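# Fill the letter rail to match the slip's code

## Task

Push letter tiles all the way into the standing board's empty rail so its letters read the code written on the slip. The board is loose, and at the end it must stand on its own, entirely on the table, at its original uprightness, with nothing in the rail or on the board depending on the robot to stay put.

## Robot and tools

Robot: two arms, left_arm and right_arm, each with a two-finger gripper. Base roots in the scene frame: left_arm at (+0.008, +0.231, +0.167) m, right_arm at (-0.006, -0.259, +0.167) m, both tilted. Joint ranges (rad), base to hand: waist -2.618 to 3.054, shoulder 0.000 to 3.142, elbow 0.000 to 3.142, wrist pitch -1.571 to 1.571, wrist yaw -1.571 to 1.571, wrist roll -2.094 to 2.094. The mounting plates and the metal frame behind the arms are fixed obstacles.

Frame: a single scene frame serves both arms. Its origin sits on the tabletop midway between the arms; +z is up, +x runs out across the table, and left_arm is on the +y side. The names left and right say nothing about image sides. On each gripper the fingers extend along its local +z and separate along its local y. end_effector_position is the point between the finger pads, roughly 1 cm short of the tips; reported hand positions can be slightly wrong, more so at long reach.

The row format, used by both motion tools: one flat list of 16 numbers covering both arms, left_arm first: x, y, z, qw, qx, qy, qz, opening, then the same eight for right_arm. x, y, z are an absolute gripper position in metres in the scene frame; the quaternion is an absolute orientation, w first, same frame. Opening runs from -1 (closed) to +1 (fully open, 0.093 m); it is a setting, not an offset. To hold an arm still, resend its last reported pose and its intended opening every time; to keep an orientation, repeat one fixed quaternion instead of copying the drifting reported one.

execute_actions(actions): a list of up to 15 actions, run in sequence. Each action is a table of up to 15 rows, one row per 1/30 s control step; if fewer rows are given, the final row is repeated to fill 15 steps (0.5 s). An empty list only returns state and images. An action is rejected for both arms if any target lies more than 0.6 m from that gripper's current position along any of the gripper's own axes; a malformed action, or a first action failing that check against the latest reported state, rejects the entire call with no motion. Each step the command is clipped to within 70 mm and 16 degrees of the measured pose, so distant targets take several actions, and the arm stops at its last clipped pose. Friction can leave the hand up to about 31 mm off, and tiny commands may not move it. Position wins over orientation when both cannot be met.

move(target, speed, blocking): target is one 16-number row of absolute poses; both grippers travel straight lines that finish together, lasting 0.5 to 10 s (cut off at 10 s). speed is the top path speed in m/s, 0.002 to 0.5, default 0.25; rotation is capped at twice that in rad/s. The opening is applied at the start. Paths ignore obstacles and the other arm, and the hand may lag, stray or overshoot speed near full stretch. Faster contact and targets set deeper past contact push harder. blocking=false returns after 0.5 s while motion continues; until a result shows it finished, use wait or stop before other motion commands. The result adds a move: line with the ending (done, off_target, moving, held, fault), any limits (paced means the sent pose was clipped; held means a check blocked steps, after which the arm may jump faster), and each gripper's distance to its target.

wait(seconds): 0 to 10; arms keep their last command, a running move continues. stop(): brakes a running move; fast arms need room; fingers keep moving. zoom_image(camera, region): camera is one of cam_head_left, cam_head_right, cam_low, cam_left_wrist, cam_right_wrist (all 504x504); region is [x0, y0, x1, y1] in pixels from the top-left, at most 504 by 504. show_instructions(): shows the reference image (the letter rail manual). read_manual(section): licence texts, section "licences". finished_scene(scene): ends scene 1 or 2 irreversibly and reports success; the result must already hold without help.

Result lines: each arm's pose (position, quat_wxyz); grip_measured on the opening scale; Hand target lines giving where the controller is now steering each hand; Joint positions ending in finger opening in metres; pose unreachable when the clearance check altered or blocked a command; FAULT, MOTOR HOT and OVER-TEMPERATURE FAULT lines. Camera calibration (intrinsics and world-to-camera transforms) is supplied and may be off by a couple of degrees and millimetres.

Gripping: pads close at about -0.94 on grip_measured; each millimetre of object width adds about 0.0208, with a fixed per-gripper bias up to 0.02. Commanding below the width reading squeezes harder, up to roughly 50 to 62 N per pad (less on parts under 5 mm). Keep sending the closing value to keep a grip.

Cautions: nothing may fall or be knocked off the table; do not topple or shove the free-standing board; avoid dropped tiles, slams and hard pushes; keep the arms from colliding. Held parts or loose items can be briefly tugged by outside forces. Holding loads heats motors: a warning at 75 °C, a 10 s stop at 90 °C, and at 100 °C the arm goes limp and falls. Between replies the robot keeps executing its last command.

Each tool is called after "Emit:" as name(argument=value, ...) on one line, values as JSON.

Reference images:

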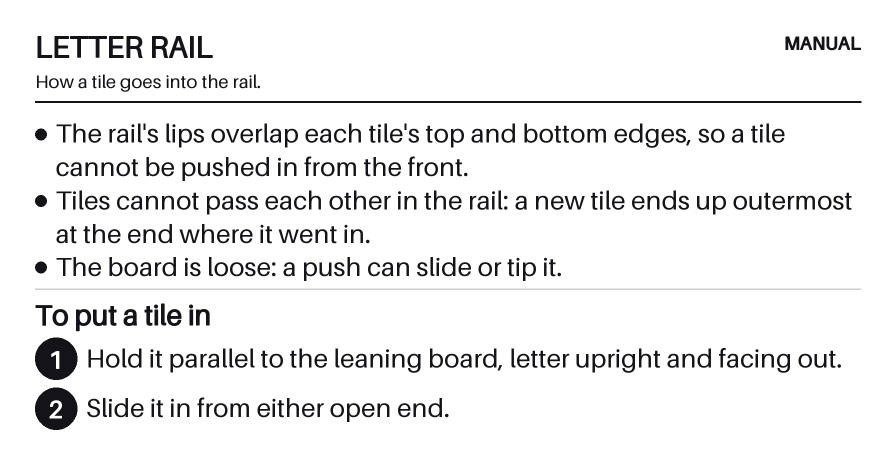

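## Session

Emit:
execute_actions(actions=[])

Scene clock: 0.00 s.
left_arm: end_effector_position=(+0.5135, +0.3095, +0.3149) grip_measured=+1.000 end_effector_quat_wxyz=(+0.159, -0.197, +0.641, -0.725) | right_arm: end_effector_position=(+0.5359, -0.2740, +0.3811) grip_measured=+1.000 end_effector_quat_wxyz=(-0.118, +0.744, +0.551, +0.360)
Joint positions: left_arm=[ 0.15   1.729  1.506 -0.477  1.192 -0.478  0.093] | right_arm=[ 0.137  1.818  2.38  -1.311 -0.034  1.923  0.093]
Joint velocities: left_arm=[-0.007 -0.012  0.002 -0.081 -0.066 -0.007  0.   ] | right_arm=[-0.017  0.002  0.022  0.081  0.022  0.037  0.   ]
Motor temperatures (°C, as the motors report them): left_arm=[28 28 27 27 26 26] | right_arm=[25 26 28 29 27 30]
Hand target (left_arm): +0.513, +0.309, +0.315; -0.159, +0.197, -0.641, +0.725
Hand target (right_arm): +0.536, -0.274, +0.381; -0.118, +0.744, +0.551, +0.360

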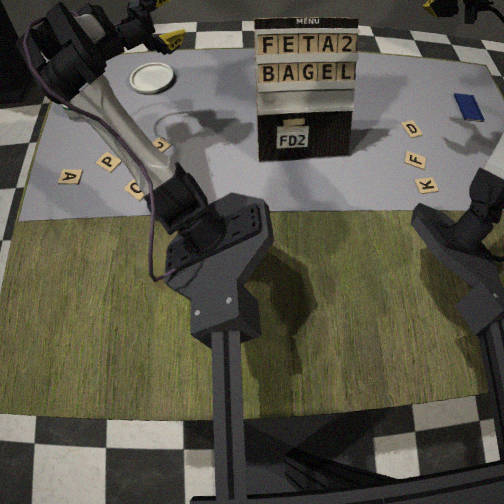

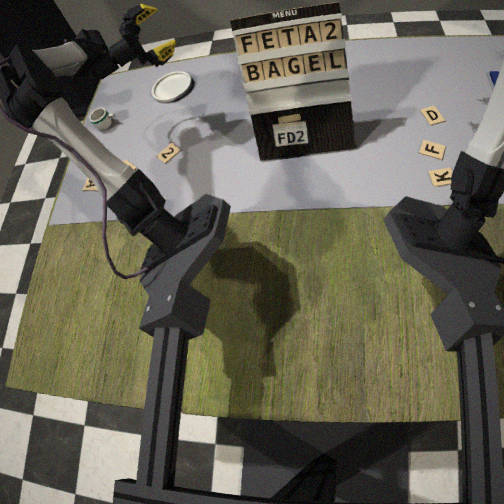

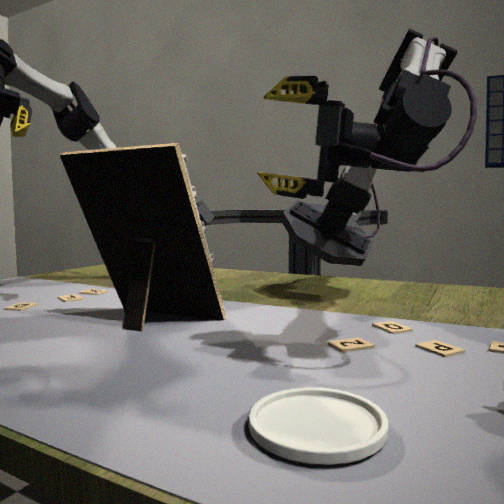

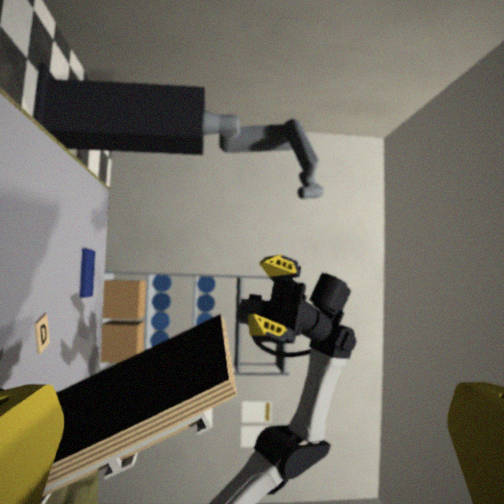

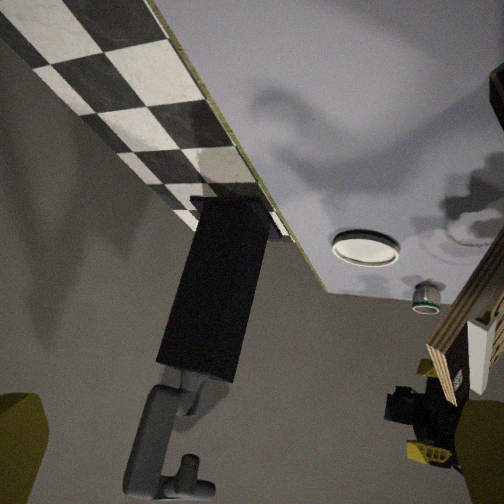

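Emit:
zoom_image(camera="cam_head_left", region=[240, 0, 460, 200])

Emit:
zoom_image(camera="cam_head_right", region=[220, 0, 470, 200])

Emit:
zoom_image(camera="cam_low", region=[0, 130, 504, 380])

Region (240, 0, 460, 200) of cam_head_left's 504x504 image, scaled by 2.291, with more detail than that image has; it fills the top 458 rows of this view, and the rest is white.

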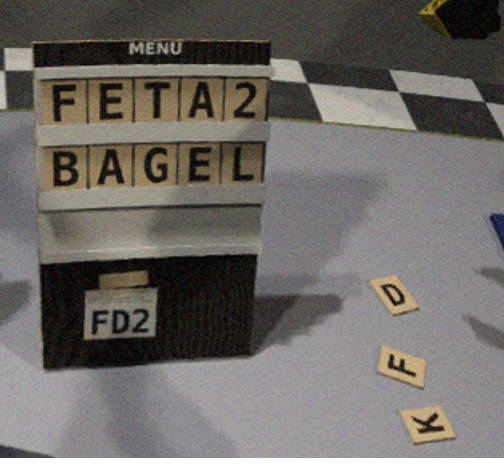

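Region (220, 0, 470, 200) of cam_head_right's 504x504 image, scaled by 2.016, with more detail than that image has; it fills the top 403 rows of this view, and the rest is white.

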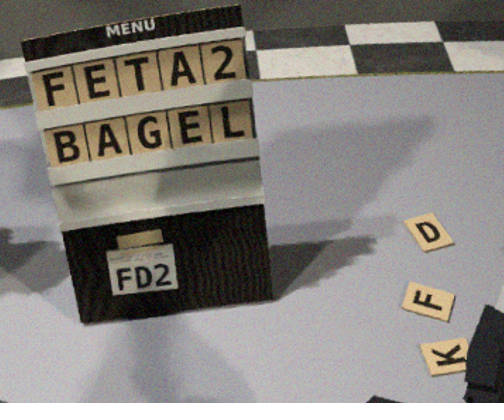

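Region (0, 130, 504, 380) of cam_low's 504x504 image, scaled by 1.000; it fills the top 250 rows of this view, and the rest is white.

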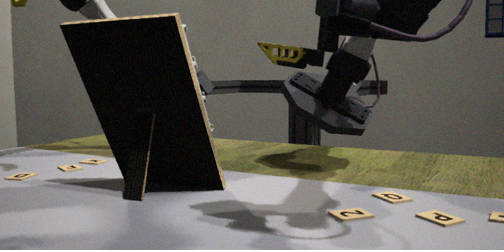

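Emit:
move(target=[0.38,0.377,0.16,0,0,1,0,1,0.33,-0.322,0.16,0,0,1,0,1], speed=0.35)

Scene clock: 4.53 s.
left_arm: end_effector_position=(+0.3829, +0.3759, +0.1567) grip_measured=+1.000 end_effector_quat_wxyz=(-0.008, -0.006, +1.000, -0.006) | right_arm: end_effector_position=(+0.3308, -0.3181, +0.1640) grip_measured=+1.000 end_effector_quat_wxyz=(-0.004, -0.003, +1.000, +0.006)
Joint positions: left_arm=[-0.052  1.641  1.382 -0.999 -0.515  0.122  0.093] | right_arm=[ 0.044  1.392  1.098 -0.946  0.509  0.097  0.093]
Joint velocities: left_arm=[ 0.017 -0.017 -0.017  0.095 -0.007  0.007  0.   ] | right_arm=[ 0.017  0.012  0.007  0.022 -0.037  0.037  0.   ]
Motor temperatures (°C, as the motors report them): left_arm=[28 30 28 27 26 26] | right_arm=[25 28 28 29 27 30]
Hand target (left_arm): +0.381, +0.376, +0.158; -0.002, -0.003, +1.000, -0.001
Hand target (right_arm): +0.328, -0.322, +0.163; -0.001, -0.001, +1.000, +0.001
Off the commanded pose (left_arm): 0.004 m, 1 deg.
Off the commanded pose (right_arm): 0.006 m, 1 deg.
move: done
camera_calibration (this result's frames):
cam_left_wrist: T_world_to_cam=[[-0.00902732, -0.999925, 0.0083317, 0.381028], [-0.894893, 0.0117964, 0.446124, 0.314543], [-0.446189, -0.00342867, -0.894932, 0.39733], [0, 0, 0, 1]] pos_world=[0.462206, 0.378651, 0.212083]
cam_right_wrist: T_world_to_cam=[[0.0261804, -0.999288, -0.0271858, -0.319239], [-0.89993, -0.0354005, 0.434594, 0.250387], [-0.435247, 0.0130875, -0.900216, 0.378223], [0, 0, 0, 1]] pos_world=[0.398309, -0.315098, 0.222987]

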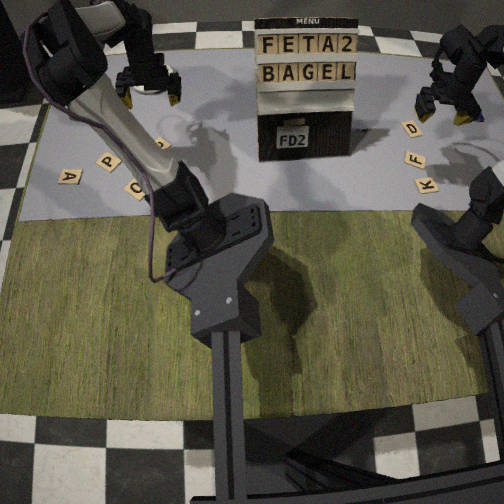

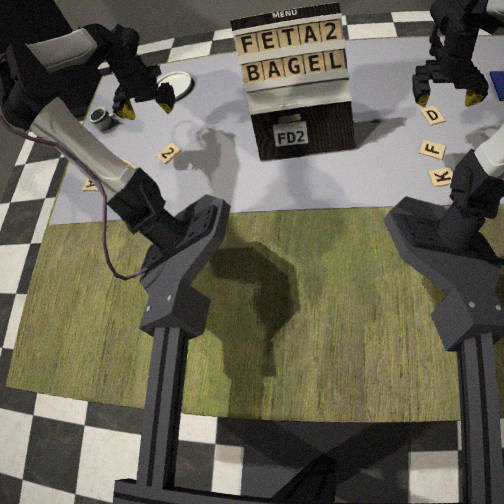

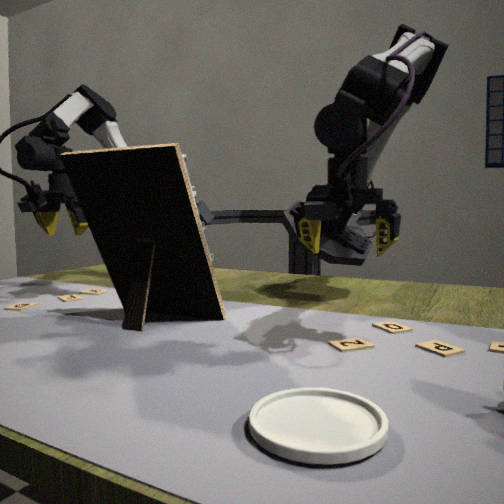

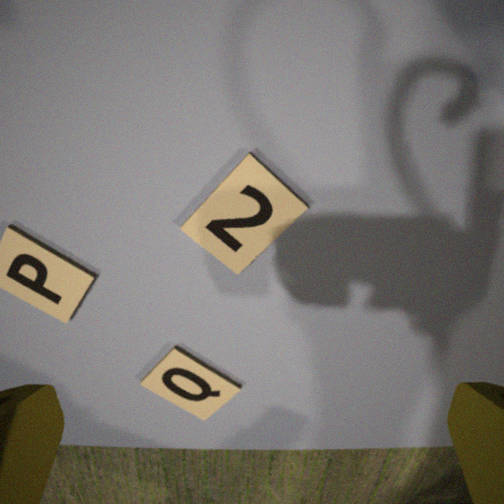

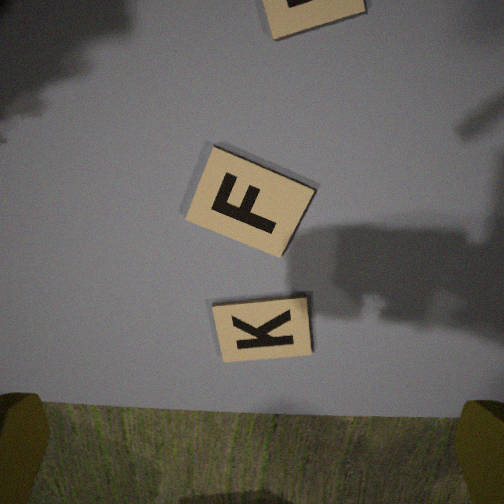

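Emit:
move(target=[0.38,0.382,0.05,0,0.375,0.927,0,0.5,0.322,-0.310,0.05,0,-0.559,0.829,0,0.5])

Emit:
move(target=[0.38,0.382,0.012,0,0.375,0.927,0,0.5,0.322,-0.310,0.012,0,-0.559,0.829,0,0.5], speed=0.05)

Scene clock: 7.77 s.
left_arm: end_effector_position=(+0.3877, +0.3873, +0.0628) grip_measured=+0.502 end_effector_quat_wxyz=(+0.010, +0.370, +0.929, +0.010) | right_arm: end_effector_position=(+0.3304, -0.3126, +0.0595) grip_measured=+0.503 end_effector_quat_wxyz=(+0.010, -0.554, +0.832, -0.010)
Joint positions: left_arm=[ 0.105  1.762  1.208 -0.572 -0.47   1.083  0.069] | right_arm=[-0.115  1.574  0.87  -0.417  0.466 -1.258  0.069]
Joint velocities: left_arm=[ 0.007  0.002  0.002 -0.022  0.007  0.007 -0.   ] | right_arm=[-0.007  0.012  0.007  0.095  0.037  0.022  0.   ]
Motor temperatures (°C, as the motors report them): left_arm=[28 30 28 27 26 26] | right_arm=[25 28 28 29 27 30]
Hand target (left_arm): +0.379, +0.382, +0.051; +0.001, +0.375, +0.927, +0.000
Hand target (right_arm): +0.321, -0.311, +0.050; +0.000, -0.559, +0.829, +0.000
Off the commanded pose (left_arm): 0.016 m, 2 deg.
Off the commanded pose (right_arm): 0.013 m, 2 deg.
move: off_target (left_arm, right_arm)
camera_calibration (this result's frames):
cam_left_wrist: T_world_to_cam=[[-0.701528, -0.71197, -0.030926, 0.552605], [-0.654821, 0.62688, 0.422174, 0.0308275], [-0.281188, 0.316418, -0.905987, 0.128296], [0, 0, 0, 1]] pos_world=[0.44393, 0.333518, 0.12031]
cam_right_wrist: T_world_to_cam=[[0.93006, -0.367159, 0.0135411, -0.419951], [-0.338012, -0.840617, 0.423214, -0.141027], [-0.144004, -0.398192, -0.905928, 0.059454], [0, 0, 0, 1]] pos_world=[0.351473, -0.249065, 0.119232]

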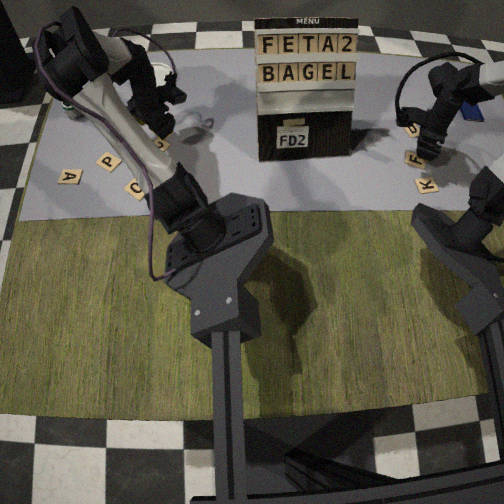

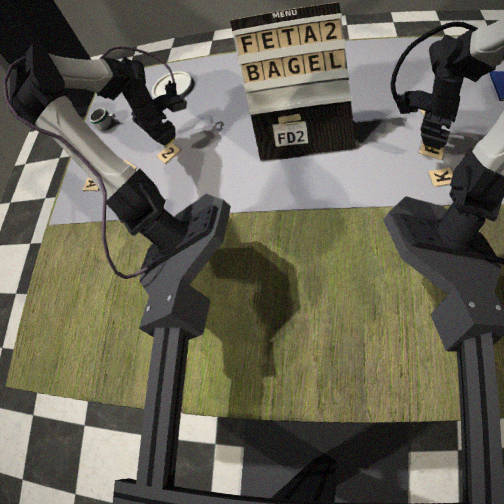

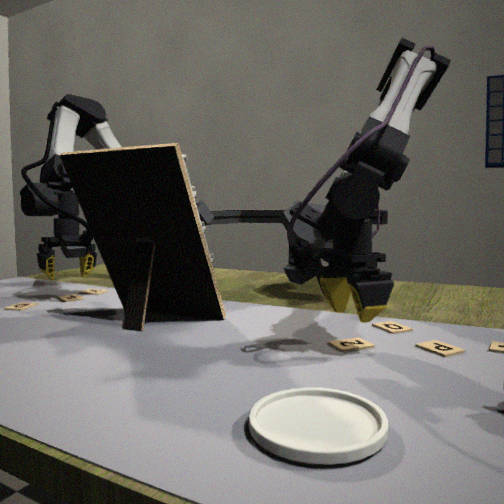

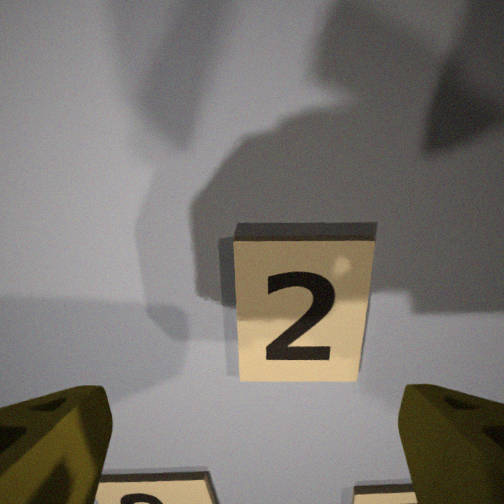

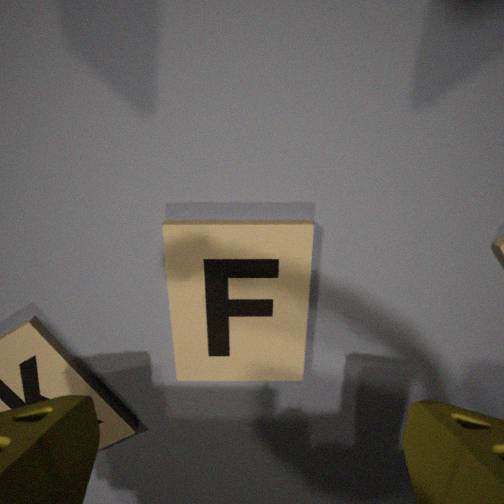

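Scene clock: 9.23 s.
left_arm: end_effector_position=(+0.3882, +0.3872, +0.0240) grip_measured=+0.502 end_effector_quat_wxyz=(+0.008, +0.371, +0.929, +0.010) | right_arm: end_effector_position=(+0.3318, -0.3122, +0.0213) grip_measured=+0.503 end_effector_quat_wxyz=(+0.010, -0.556, +0.831, -0.011)
Joint positions: left_arm=[ 0.153  1.857  1.192 -0.444 -0.451  1.131  0.069] | right_arm=[-0.171  1.695  0.853 -0.256  0.444 -1.316  0.069]
Joint velocities: left_arm=[ 0.007  0.007 -0.007 -0.051 -0.051 -0.022  0.001] | right_arm=[-0.017  0.007  0.012  0.037  0.037  0.022 -0.   ]
Motor temperatures (°C, as the motors report them): left_arm=[28 31 28 28 26 26] | right_arm=[25 28 28 29 27 30]
Hand target (left_arm): +0.380, +0.382, +0.013; +0.000, +0.375, +0.927, +0.000
Hand target (right_arm): +0.321, -0.310, +0.012; -0.000, -0.559, +0.829, +0.000
Off the commanded pose (left_arm): 0.015 m, 2 deg.
Off the commanded pose (right_arm): 0.014 m, 2 deg.
move: off_target (left_arm, right_arm)
camera_calibration (this result's frames):
cam_left_wrist: T_world_to_cam=[[-0.703454, -0.710185, -0.0281096, 0.551728], [-0.651366, 0.628359, 0.425308, 0.0456296], [-0.284385, 0.317494, -0.904612, 0.0940632], [0, 0, 0, 1]] pos_world=[0.444587, 0.333293, 0.0811929]
cam_right_wrist: T_world_to_cam=[[0.931117, -0.364454, 0.0139301, -0.420179], [-0.335409, -0.840659, 0.425198, -0.124963], [-0.143255, -0.400581, -0.904993, 0.0242447], [0, 0, 0, 1]] pos_world=[0.352795, -0.248475, 0.0809284]

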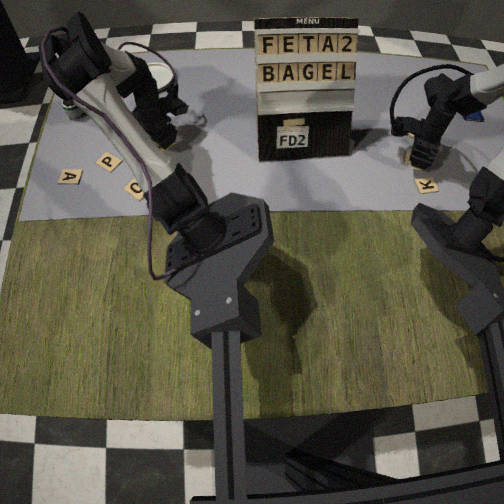

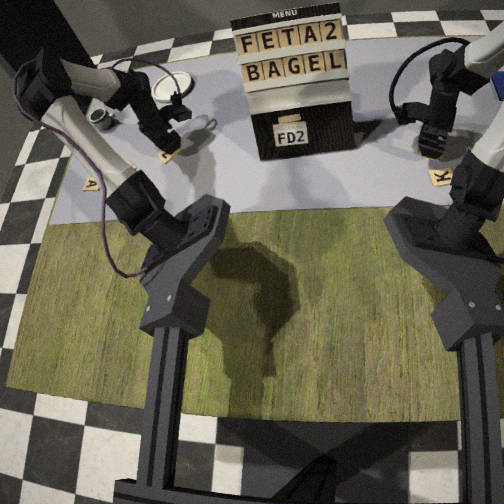

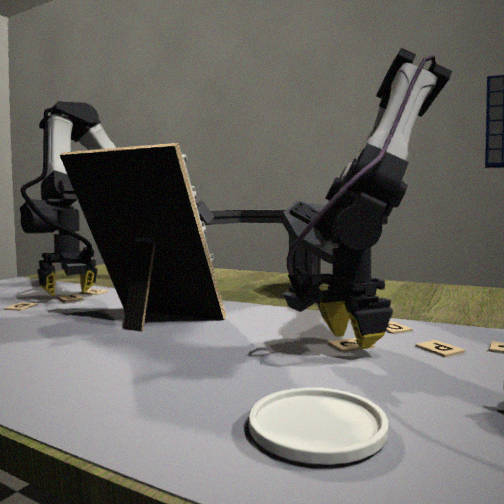

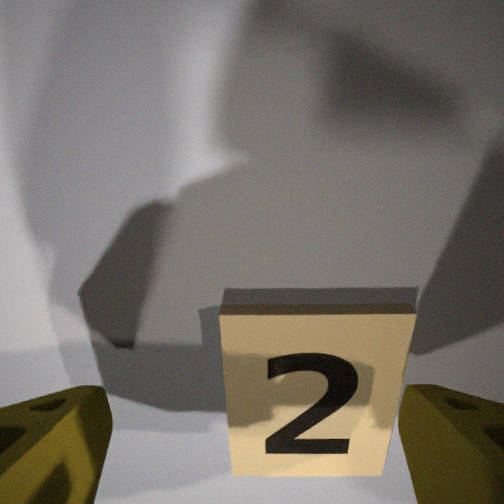

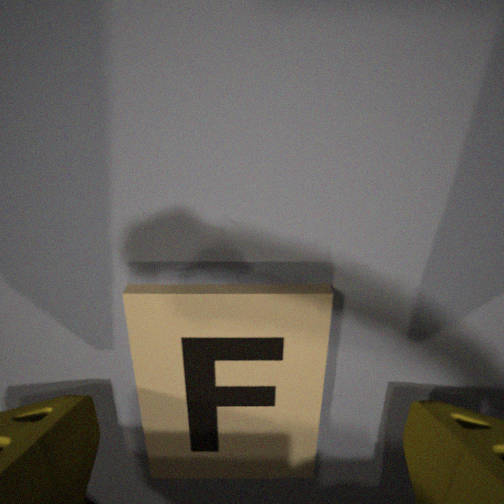

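Emit:
move(target=[0.371,0.373,-0.001,0,0.375,0.927,0,0.5,0.314,-0.313,0.001,0,-0.559,0.829,0,0.5], speed=0.03)

Scene clock: 10.90 s.
left_arm: end_effector_position=(+0.3814, +0.3789, +0.0132) grip_measured=+0.502 end_effector_quat_wxyz=(+0.010, +0.372, +0.928, +0.011) | right_arm: end_effector_position=(+0.3243, -0.3151, +0.0104) grip_measured=+0.503 end_effector_quat_wxyz=(+0.009, -0.556, +0.831, -0.011)
Joint positions: left_arm=[ 0.153  1.867  1.139 -0.375 -0.449  1.135  0.069] | right_arm=[-0.199  1.71   0.818 -0.195  0.431 -1.343  0.069]
Joint velocities: left_arm=[-0.002 -0.012  0.007 -0.022 -0.022 -0.051  0.   ] | right_arm=[ 0.012  0.007  0.007 -0.022  0.022  0.022  0.001]
Motor temperatures (°C, as the motors report them): left_arm=[28 31 28 28 26 26] | right_arm=[25 29 28 29 27 30]
Hand target (left_arm): +0.370, +0.373, -0.000; -0.000, +0.375, +0.927, -0.000
Hand target (right_arm): +0.313, -0.313, +0.002; -0.000, -0.559, +0.829, +0.000
Off the commanded pose (left_arm): 0.019 m, 2 deg.
Off the commanded pose (right_arm): 0.014 m, 2 deg.
move: off_target (left_arm, right_arm)
camera_calibration (this result's frames):
cam_left_wrist: T_world_to_cam=[[-0.704797, -0.708705, -0.0315911, 0.540698], [-0.652039, 0.629614, 0.422411, 0.0507805], [-0.279475, 0.318313, -0.905854, 0.0829076], [0, 0, 0, 1]] pos_world=[0.437364, 0.324832, 0.0707331]
cam_right_wrist: T_world_to_cam=[[0.931327, -0.363945, 0.0132077, -0.413994], [-0.334598, -0.840783, 0.425591, -0.125618], [-0.143787, -0.400784, -0.904819, 0.0121752], [0, 0, 0, 1]] pos_world=[0.345283, -0.251409, 0.0699461]

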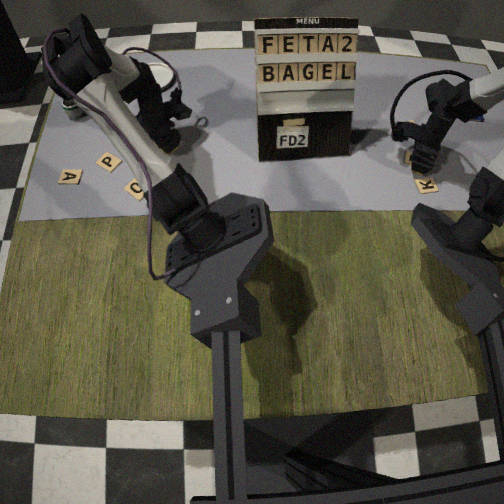

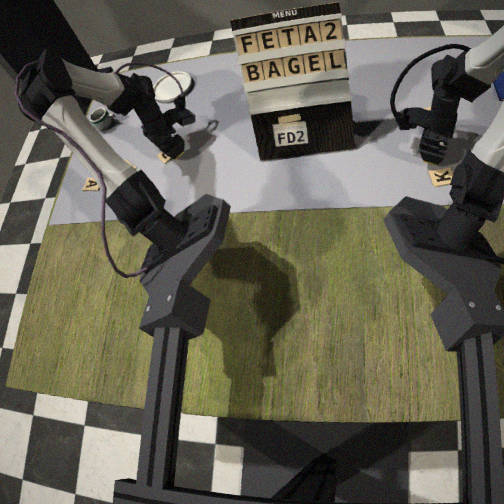

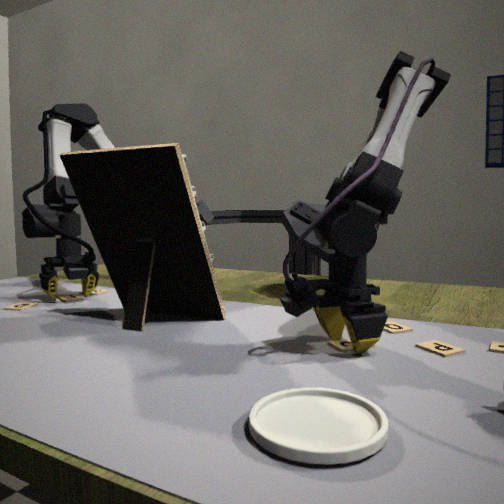

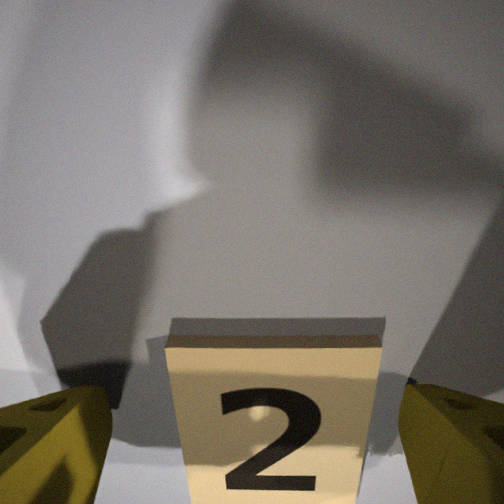

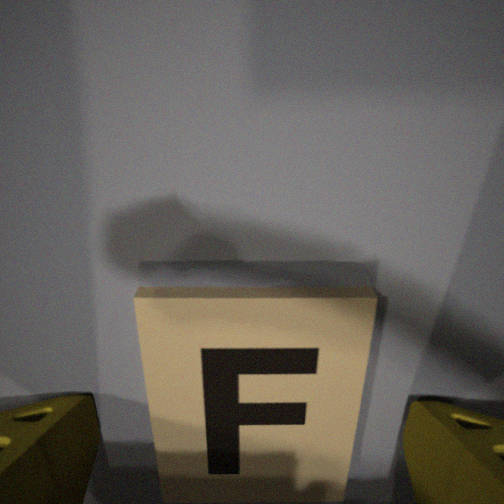

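Emit:
move(target=[0.371,0.373,-0.001,0,0.375,0.927,0,0.5,0.315,-0.310,-0.006,0,-0.559,0.829,0,0.5], speed=0.03)

Emit:
move(target=[0.371,0.373,-0.001,0,0.375,0.927,0,-0.25,0.315,-0.310,-0.006,0,-0.559,0.829,0,-0.25])

Emit:
move(target=[0.36,0.373,0.08,0,0.375,0.927,0,-0.25,0.31,-0.310,0.08,0,-0.559,0.829,0,-0.25], speed=0.1)

Scene clock: 12.00 s.
left_arm: end_effector_position=(+0.3814, +0.3789, +0.0132) grip_measured=+0.502 end_effector_quat_wxyz=(+0.010, +0.372, +0.928, +0.011) | right_arm: end_effector_position=(+0.3265, -0.3152, +0.0098) grip_measured=+0.503 end_effector_quat_wxyz=(+0.012, -0.555, +0.832, -0.014)
Joint positions: left_arm=[ 0.153  1.867  1.139 -0.375 -0.449  1.135  0.069] | right_arm=[-0.199  1.713  0.818 -0.182  0.432 -1.345  0.069]
Joint velocities: left_arm=[-0.012  0.007 -0.007  0.051  0.007 -0.081 -0.001] | right_arm=[ 0.012  0.007  0.017  0.007 -0.095  0.022  0.001]
Motor temperatures (°C, as the motors report them): left_arm=[28 31 28 28 26 26] | right_arm=[25 29 28 29 27 30]
Hand target (left_arm): +0.371, +0.373, -0.000; -0.000, +0.375, +0.927, -0.000
Hand target (right_arm): +0.314, -0.310, -0.005; +0.000, -0.559, +0.829, +0.000
Off the commanded pose (left_arm): 0.019 m, 2 deg.
Off the commanded pose (right_arm): 0.020 m, 2 deg.
move: off_target (left_arm, right_arm)
camera_calibration (this result's frames):
cam_left_wrist: T_world_to_cam=[[-0.704797, -0.708705, -0.0315911, 0.540698], [-0.652039, 0.629614, 0.422411, 0.0507805], [-0.279475, 0.318313, -0.905854, 0.0829076], [0, 0, 0, 1]] pos_world=[0.437364, 0.324832, 0.0707331]
cam_right_wrist: T_world_to_cam=[[0.930425, -0.365836, 0.0217554, -0.416422], [-0.339942, -0.839346, 0.424191, -0.12256], [-0.136924, -0.402074, -0.905311, 0.00927956], [0, 0, 0, 1]] pos_world=[0.347056, -0.251481, 0.0694493]

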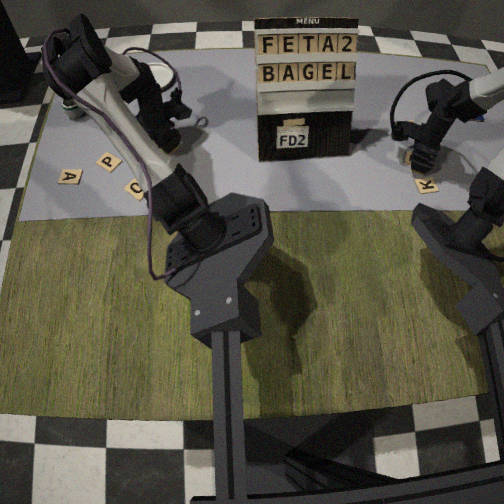

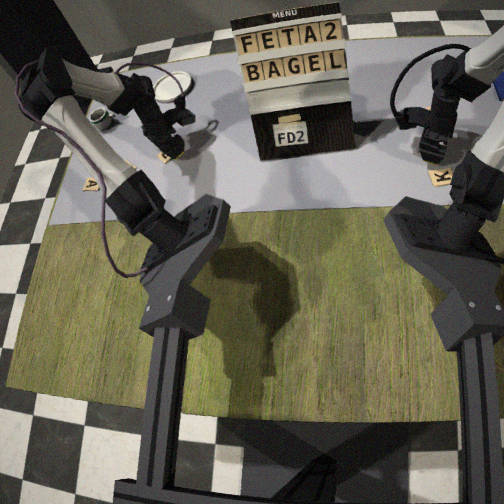

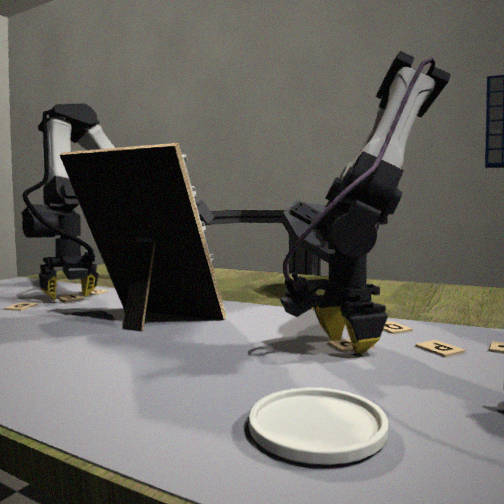

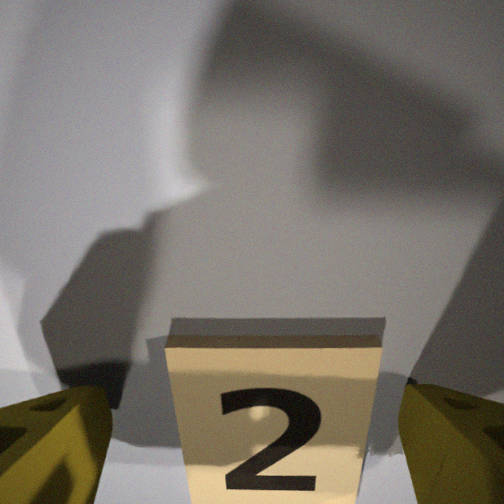

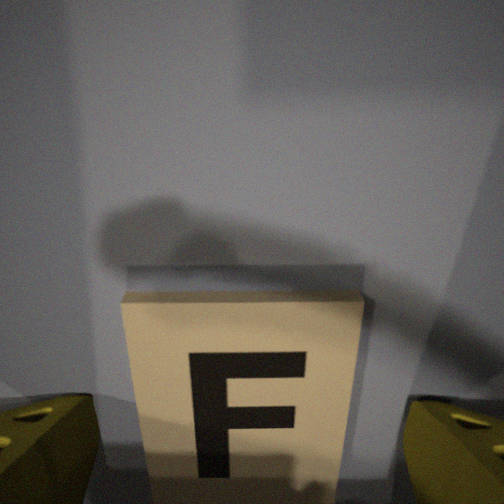

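Scene clock: 12.70 s.
left_arm: end_effector_position=(+0.3823, +0.3789, +0.0133) grip_measured=-0.204 end_effector_quat_wxyz=(+0.012, +0.371, +0.928, +0.011) | right_arm: end_effector_position=(+0.3261, -0.3150, +0.0093) grip_measured=-0.204 end_effector_quat_wxyz=(+0.012, -0.555, +0.832, -0.014)
Joint positions: left_arm=[ 0.153  1.867  1.139 -0.372 -0.447  1.135  0.035] | right_arm=[-0.199  1.715  0.818 -0.182  0.432 -1.345  0.035]
Joint velocities: left_arm=[ 0.012  0.002  0.027 -0.037 -0.066 -0.007  0.003] | right_arm=[ 0.002  0.012  0.007 -0.022 -0.007 -0.007  0.001]
Motor temperatures (°C, as the motors report them): left_arm=[28 31 28 28 26 26] | right_arm=[25 29 28 29 27 30]
Hand target (left_arm): +0.371, +0.373, -0.000; -0.000, +0.375, +0.927, -0.000
Hand target (right_arm): +0.314, -0.310, -0.005; +0.000, -0.559, +0.829, +0.000
Off the commanded pose (left_arm): 0.019 m, 2 deg.
Off the commanded pose (right_arm): 0.020 m, 2 deg.
move: off_target (left_arm, right_arm)
camera_calibration (this result's frames):
cam_left_wrist: T_world_to_cam=[[-0.703541, -0.709843, -0.033947, 0.541339], [-0.654688, 0.628814, 0.419495, 0.0527132], [-0.27643, 0.317357, -0.907122, 0.0823987], [0, 0, 0, 1]] pos_world=[0.438143, 0.324969, 0.0710096]
cam_right_wrist: T_world_to_cam=[[0.930682, -0.365256, 0.0204798, -0.415916], [-0.338813, -0.839485, 0.424818, -0.122726], [-0.137975, -0.40231, -0.905047, 0.00915954], [0, 0, 0, 1]] pos_world=[0.346768, -0.251258, 0.0689441]

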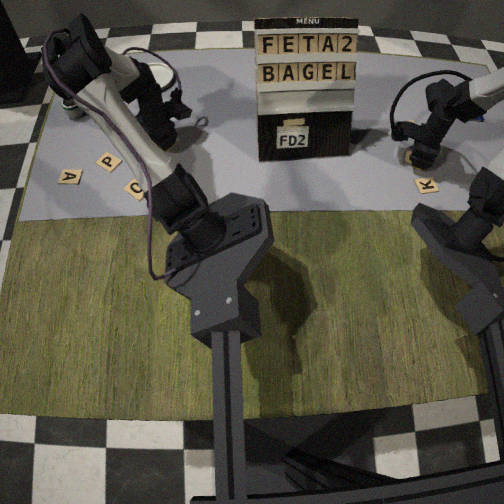

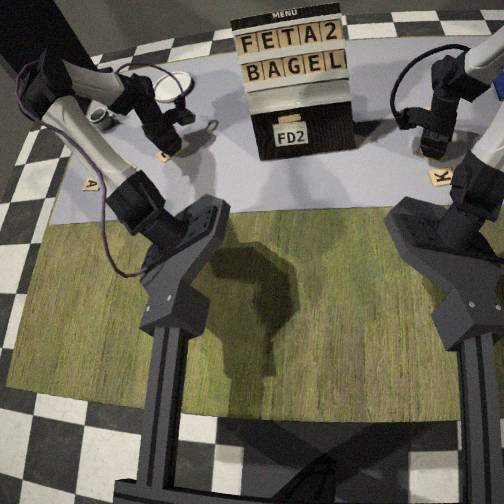

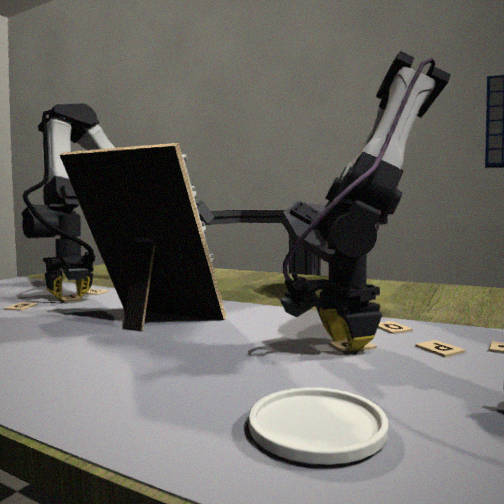

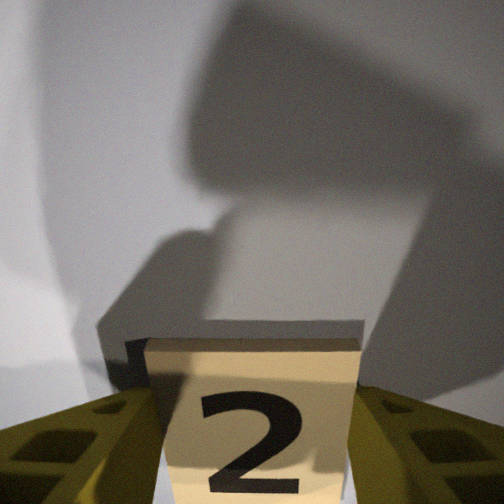

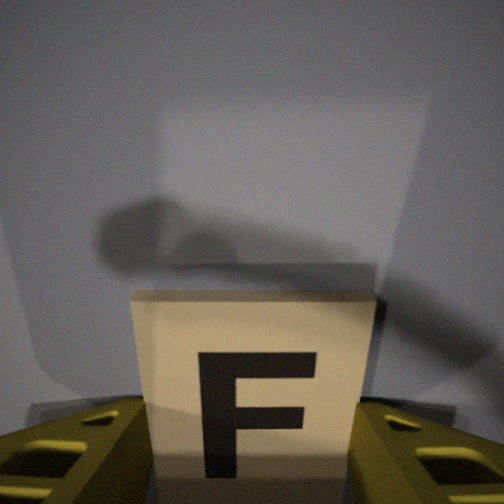

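Scene clock: 14.00 s.
left_arm: end_effector_position=(+0.3723, +0.3775, +0.0797) grip_measured=-0.204 end_effector_quat_wxyz=(+0.014, +0.368, +0.930, +0.005) | right_arm: end_effector_position=(+0.3029, -0.3084, +0.0730) grip_measured=-0.204 end_effector_quat_wxyz=(-0.009, -0.562, +0.827, +0.007)
Joint positions: left_arm=[ 0.074  1.68   1.139 -0.6   -0.471  1.047  0.035] | right_arm=[-0.086  1.499  0.818 -0.512  0.474 -1.221  0.035]
Joint velocities: left_arm=[ 0.002  0.002 -0.007  0.007 -0.051 -0.037 -0.   ] | right_arm=[-0.002  0.017  0.012 -0.051  0.037 -0.007 -0.   ]
Motor temperatures (°C, as the motors report them): left_arm=[28 32 28 28 26 26] | right_arm=[25 29 28 29 27 30]
Hand target (left_arm): +0.360, +0.373, +0.079; -0.000, +0.375, +0.927, -0.000
Hand target (right_arm): +0.311, -0.310, +0.080; +0.000, -0.559, +0.829, -0.000
Off the commanded pose (left_arm): 0.013 m, 2 deg.
Off the commanded pose (right_arm): 0.010 m, 1 deg.
move: off_target (left_arm)
camera_calibration (this result's frames):
cam_left_wrist: T_world_to_cam=[[-0.698985, -0.714727, -0.0241914, 0.53493], [-0.658028, 0.629552, 0.413114, 0.0206437], [-0.280034, 0.304679, -0.910358, 0.146691], [0, 0, 0, 1]] pos_world=[0.428571, 0.32464, 0.137953]
cam_right_wrist: T_world_to_cam=[[0.936436, -0.348937, -0.0364689, -0.385672], [-0.299831, -0.849933, 0.43326, -0.167691], [-0.182177, -0.394786, -0.900531, 0.08162], [0, 0, 0, 1]] pos_world=[0.325748, -0.244879, 0.13209]

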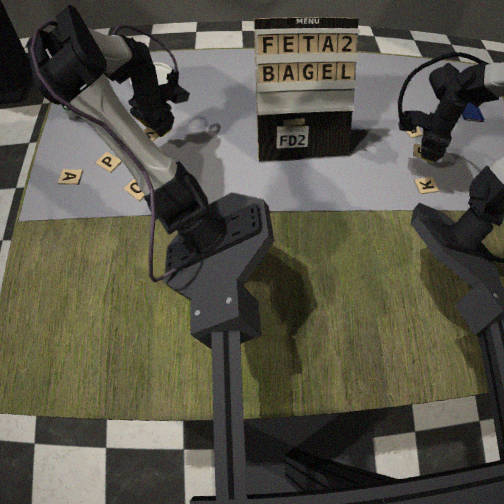

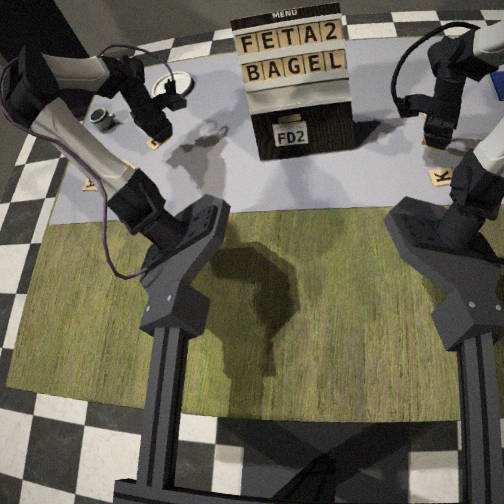

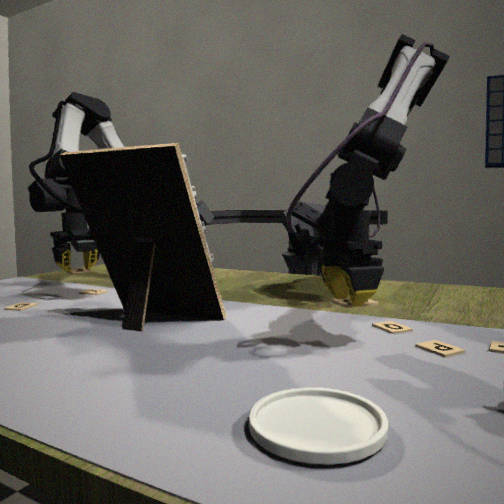

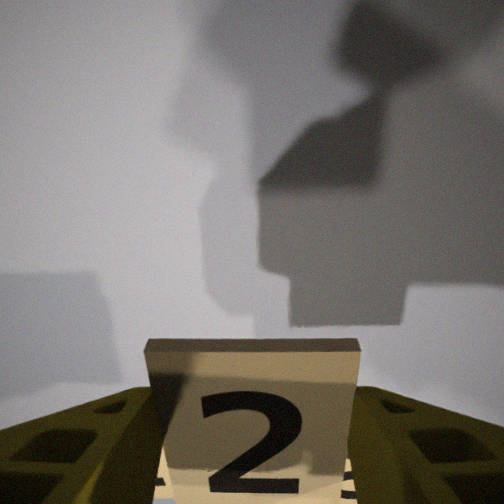

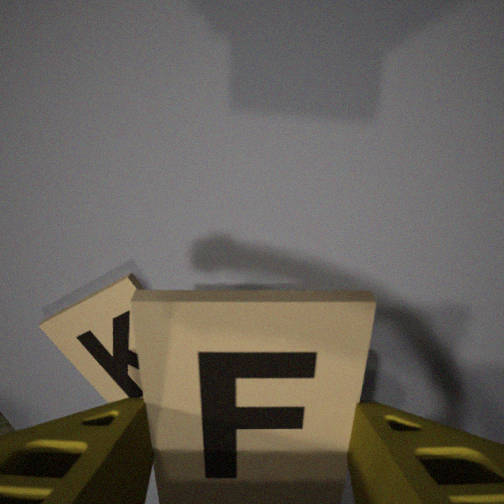

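Emit:
move(target=[0.21,0.06,0.06,0,0,1,0,-0.25,0.34,-0.21,0.18,0.573,-0.036,0.818,0.025,-0.25], speed=0.2)

Scene clock: 18.83 s.
left_arm: end_effector_position=(+0.2083, +0.0686, +0.0623) grip_measured=-0.204 end_effector_quat_wxyz=(+0.000, -0.001, +1.000, +0.002) | right_arm: end_effector_position=(+0.3447, -0.2134, +0.1832) grip_measured=-0.204 end_effector_quat_wxyz=(+0.550, -0.042, +0.833, +0.031)
Joint positions: left_arm=[-0.886  2.226  0.826 -0.392 -0.581 -0.849  0.035] | right_arm=[ 0.329  1.655  0.07   1.563  0.476 -0.477  0.035]
Joint velocities: left_arm=[-0.007 -0.002 -0.022 -0.095 -0.007 -0.022 -0.   ] | right_arm=[ 0.002 -0.017  0.002 -0.022 -0.022  0.095  0.   ]
Motor temperatures (°C, as the motors report them): left_arm=[28 32 28 28 26 26] | right_arm=[26 29 28 30 27 30]
Hand target (left_arm): +0.207, +0.064, +0.060; -0.005, -0.000, +1.000, +0.002
Hand target (right_arm): +0.341, -0.210, +0.181; +0.546, -0.045, +0.836, +0.035
Off the commanded pose (left_arm): 0.009 m, 0 deg.
Off the commanded pose (right_arm): 0.007 m, 3 deg.
joint sent to its limit (right arm) — the command would take joint 4 (wrist pitch) past its upper limit, so that joint was sent only as far as its limit.
move: off_target (right_arm)
camera_calibration (this result's frames):
cam_left_wrist: T_world_to_cam=[[-0.0180941, -0.999799, -0.0085904, 0.0758805], [-0.901961, 0.0126148, 0.431634, 0.206345], [-0.431439, 0.0155582, -0.902008, 0.229874], [0, 0, 0, 1]] pos_world=[0.286664, 0.0696859, 0.118934]
cam_right_wrist: T_world_to_cam=[[0.126556, -0.991938, 0.0064922, -0.25358], [-0.741669, -0.0989678, -0.663425, 0.391277], [0.658719, 0.0791455, -0.748215, 0.00937027], [0, 0, 0, 1]] pos_world=[0.316118, -0.213554, 0.26824]

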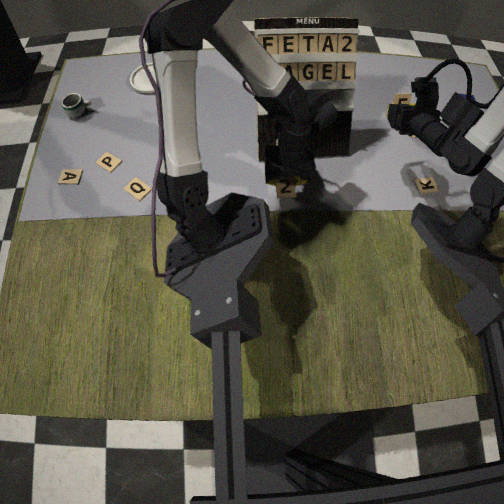

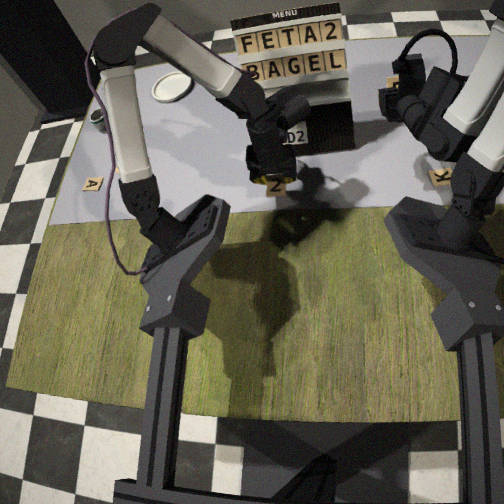

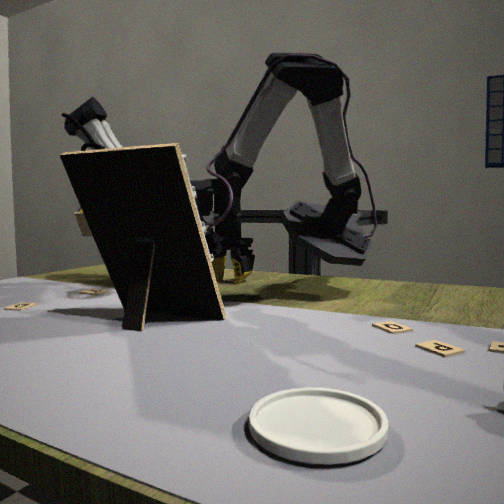

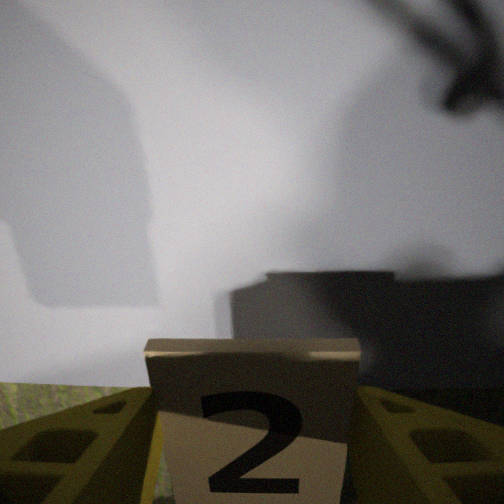

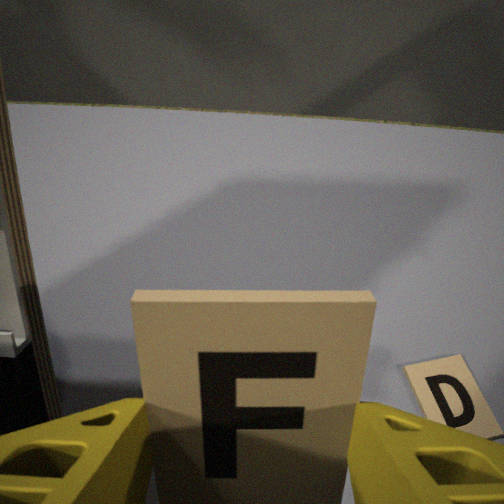

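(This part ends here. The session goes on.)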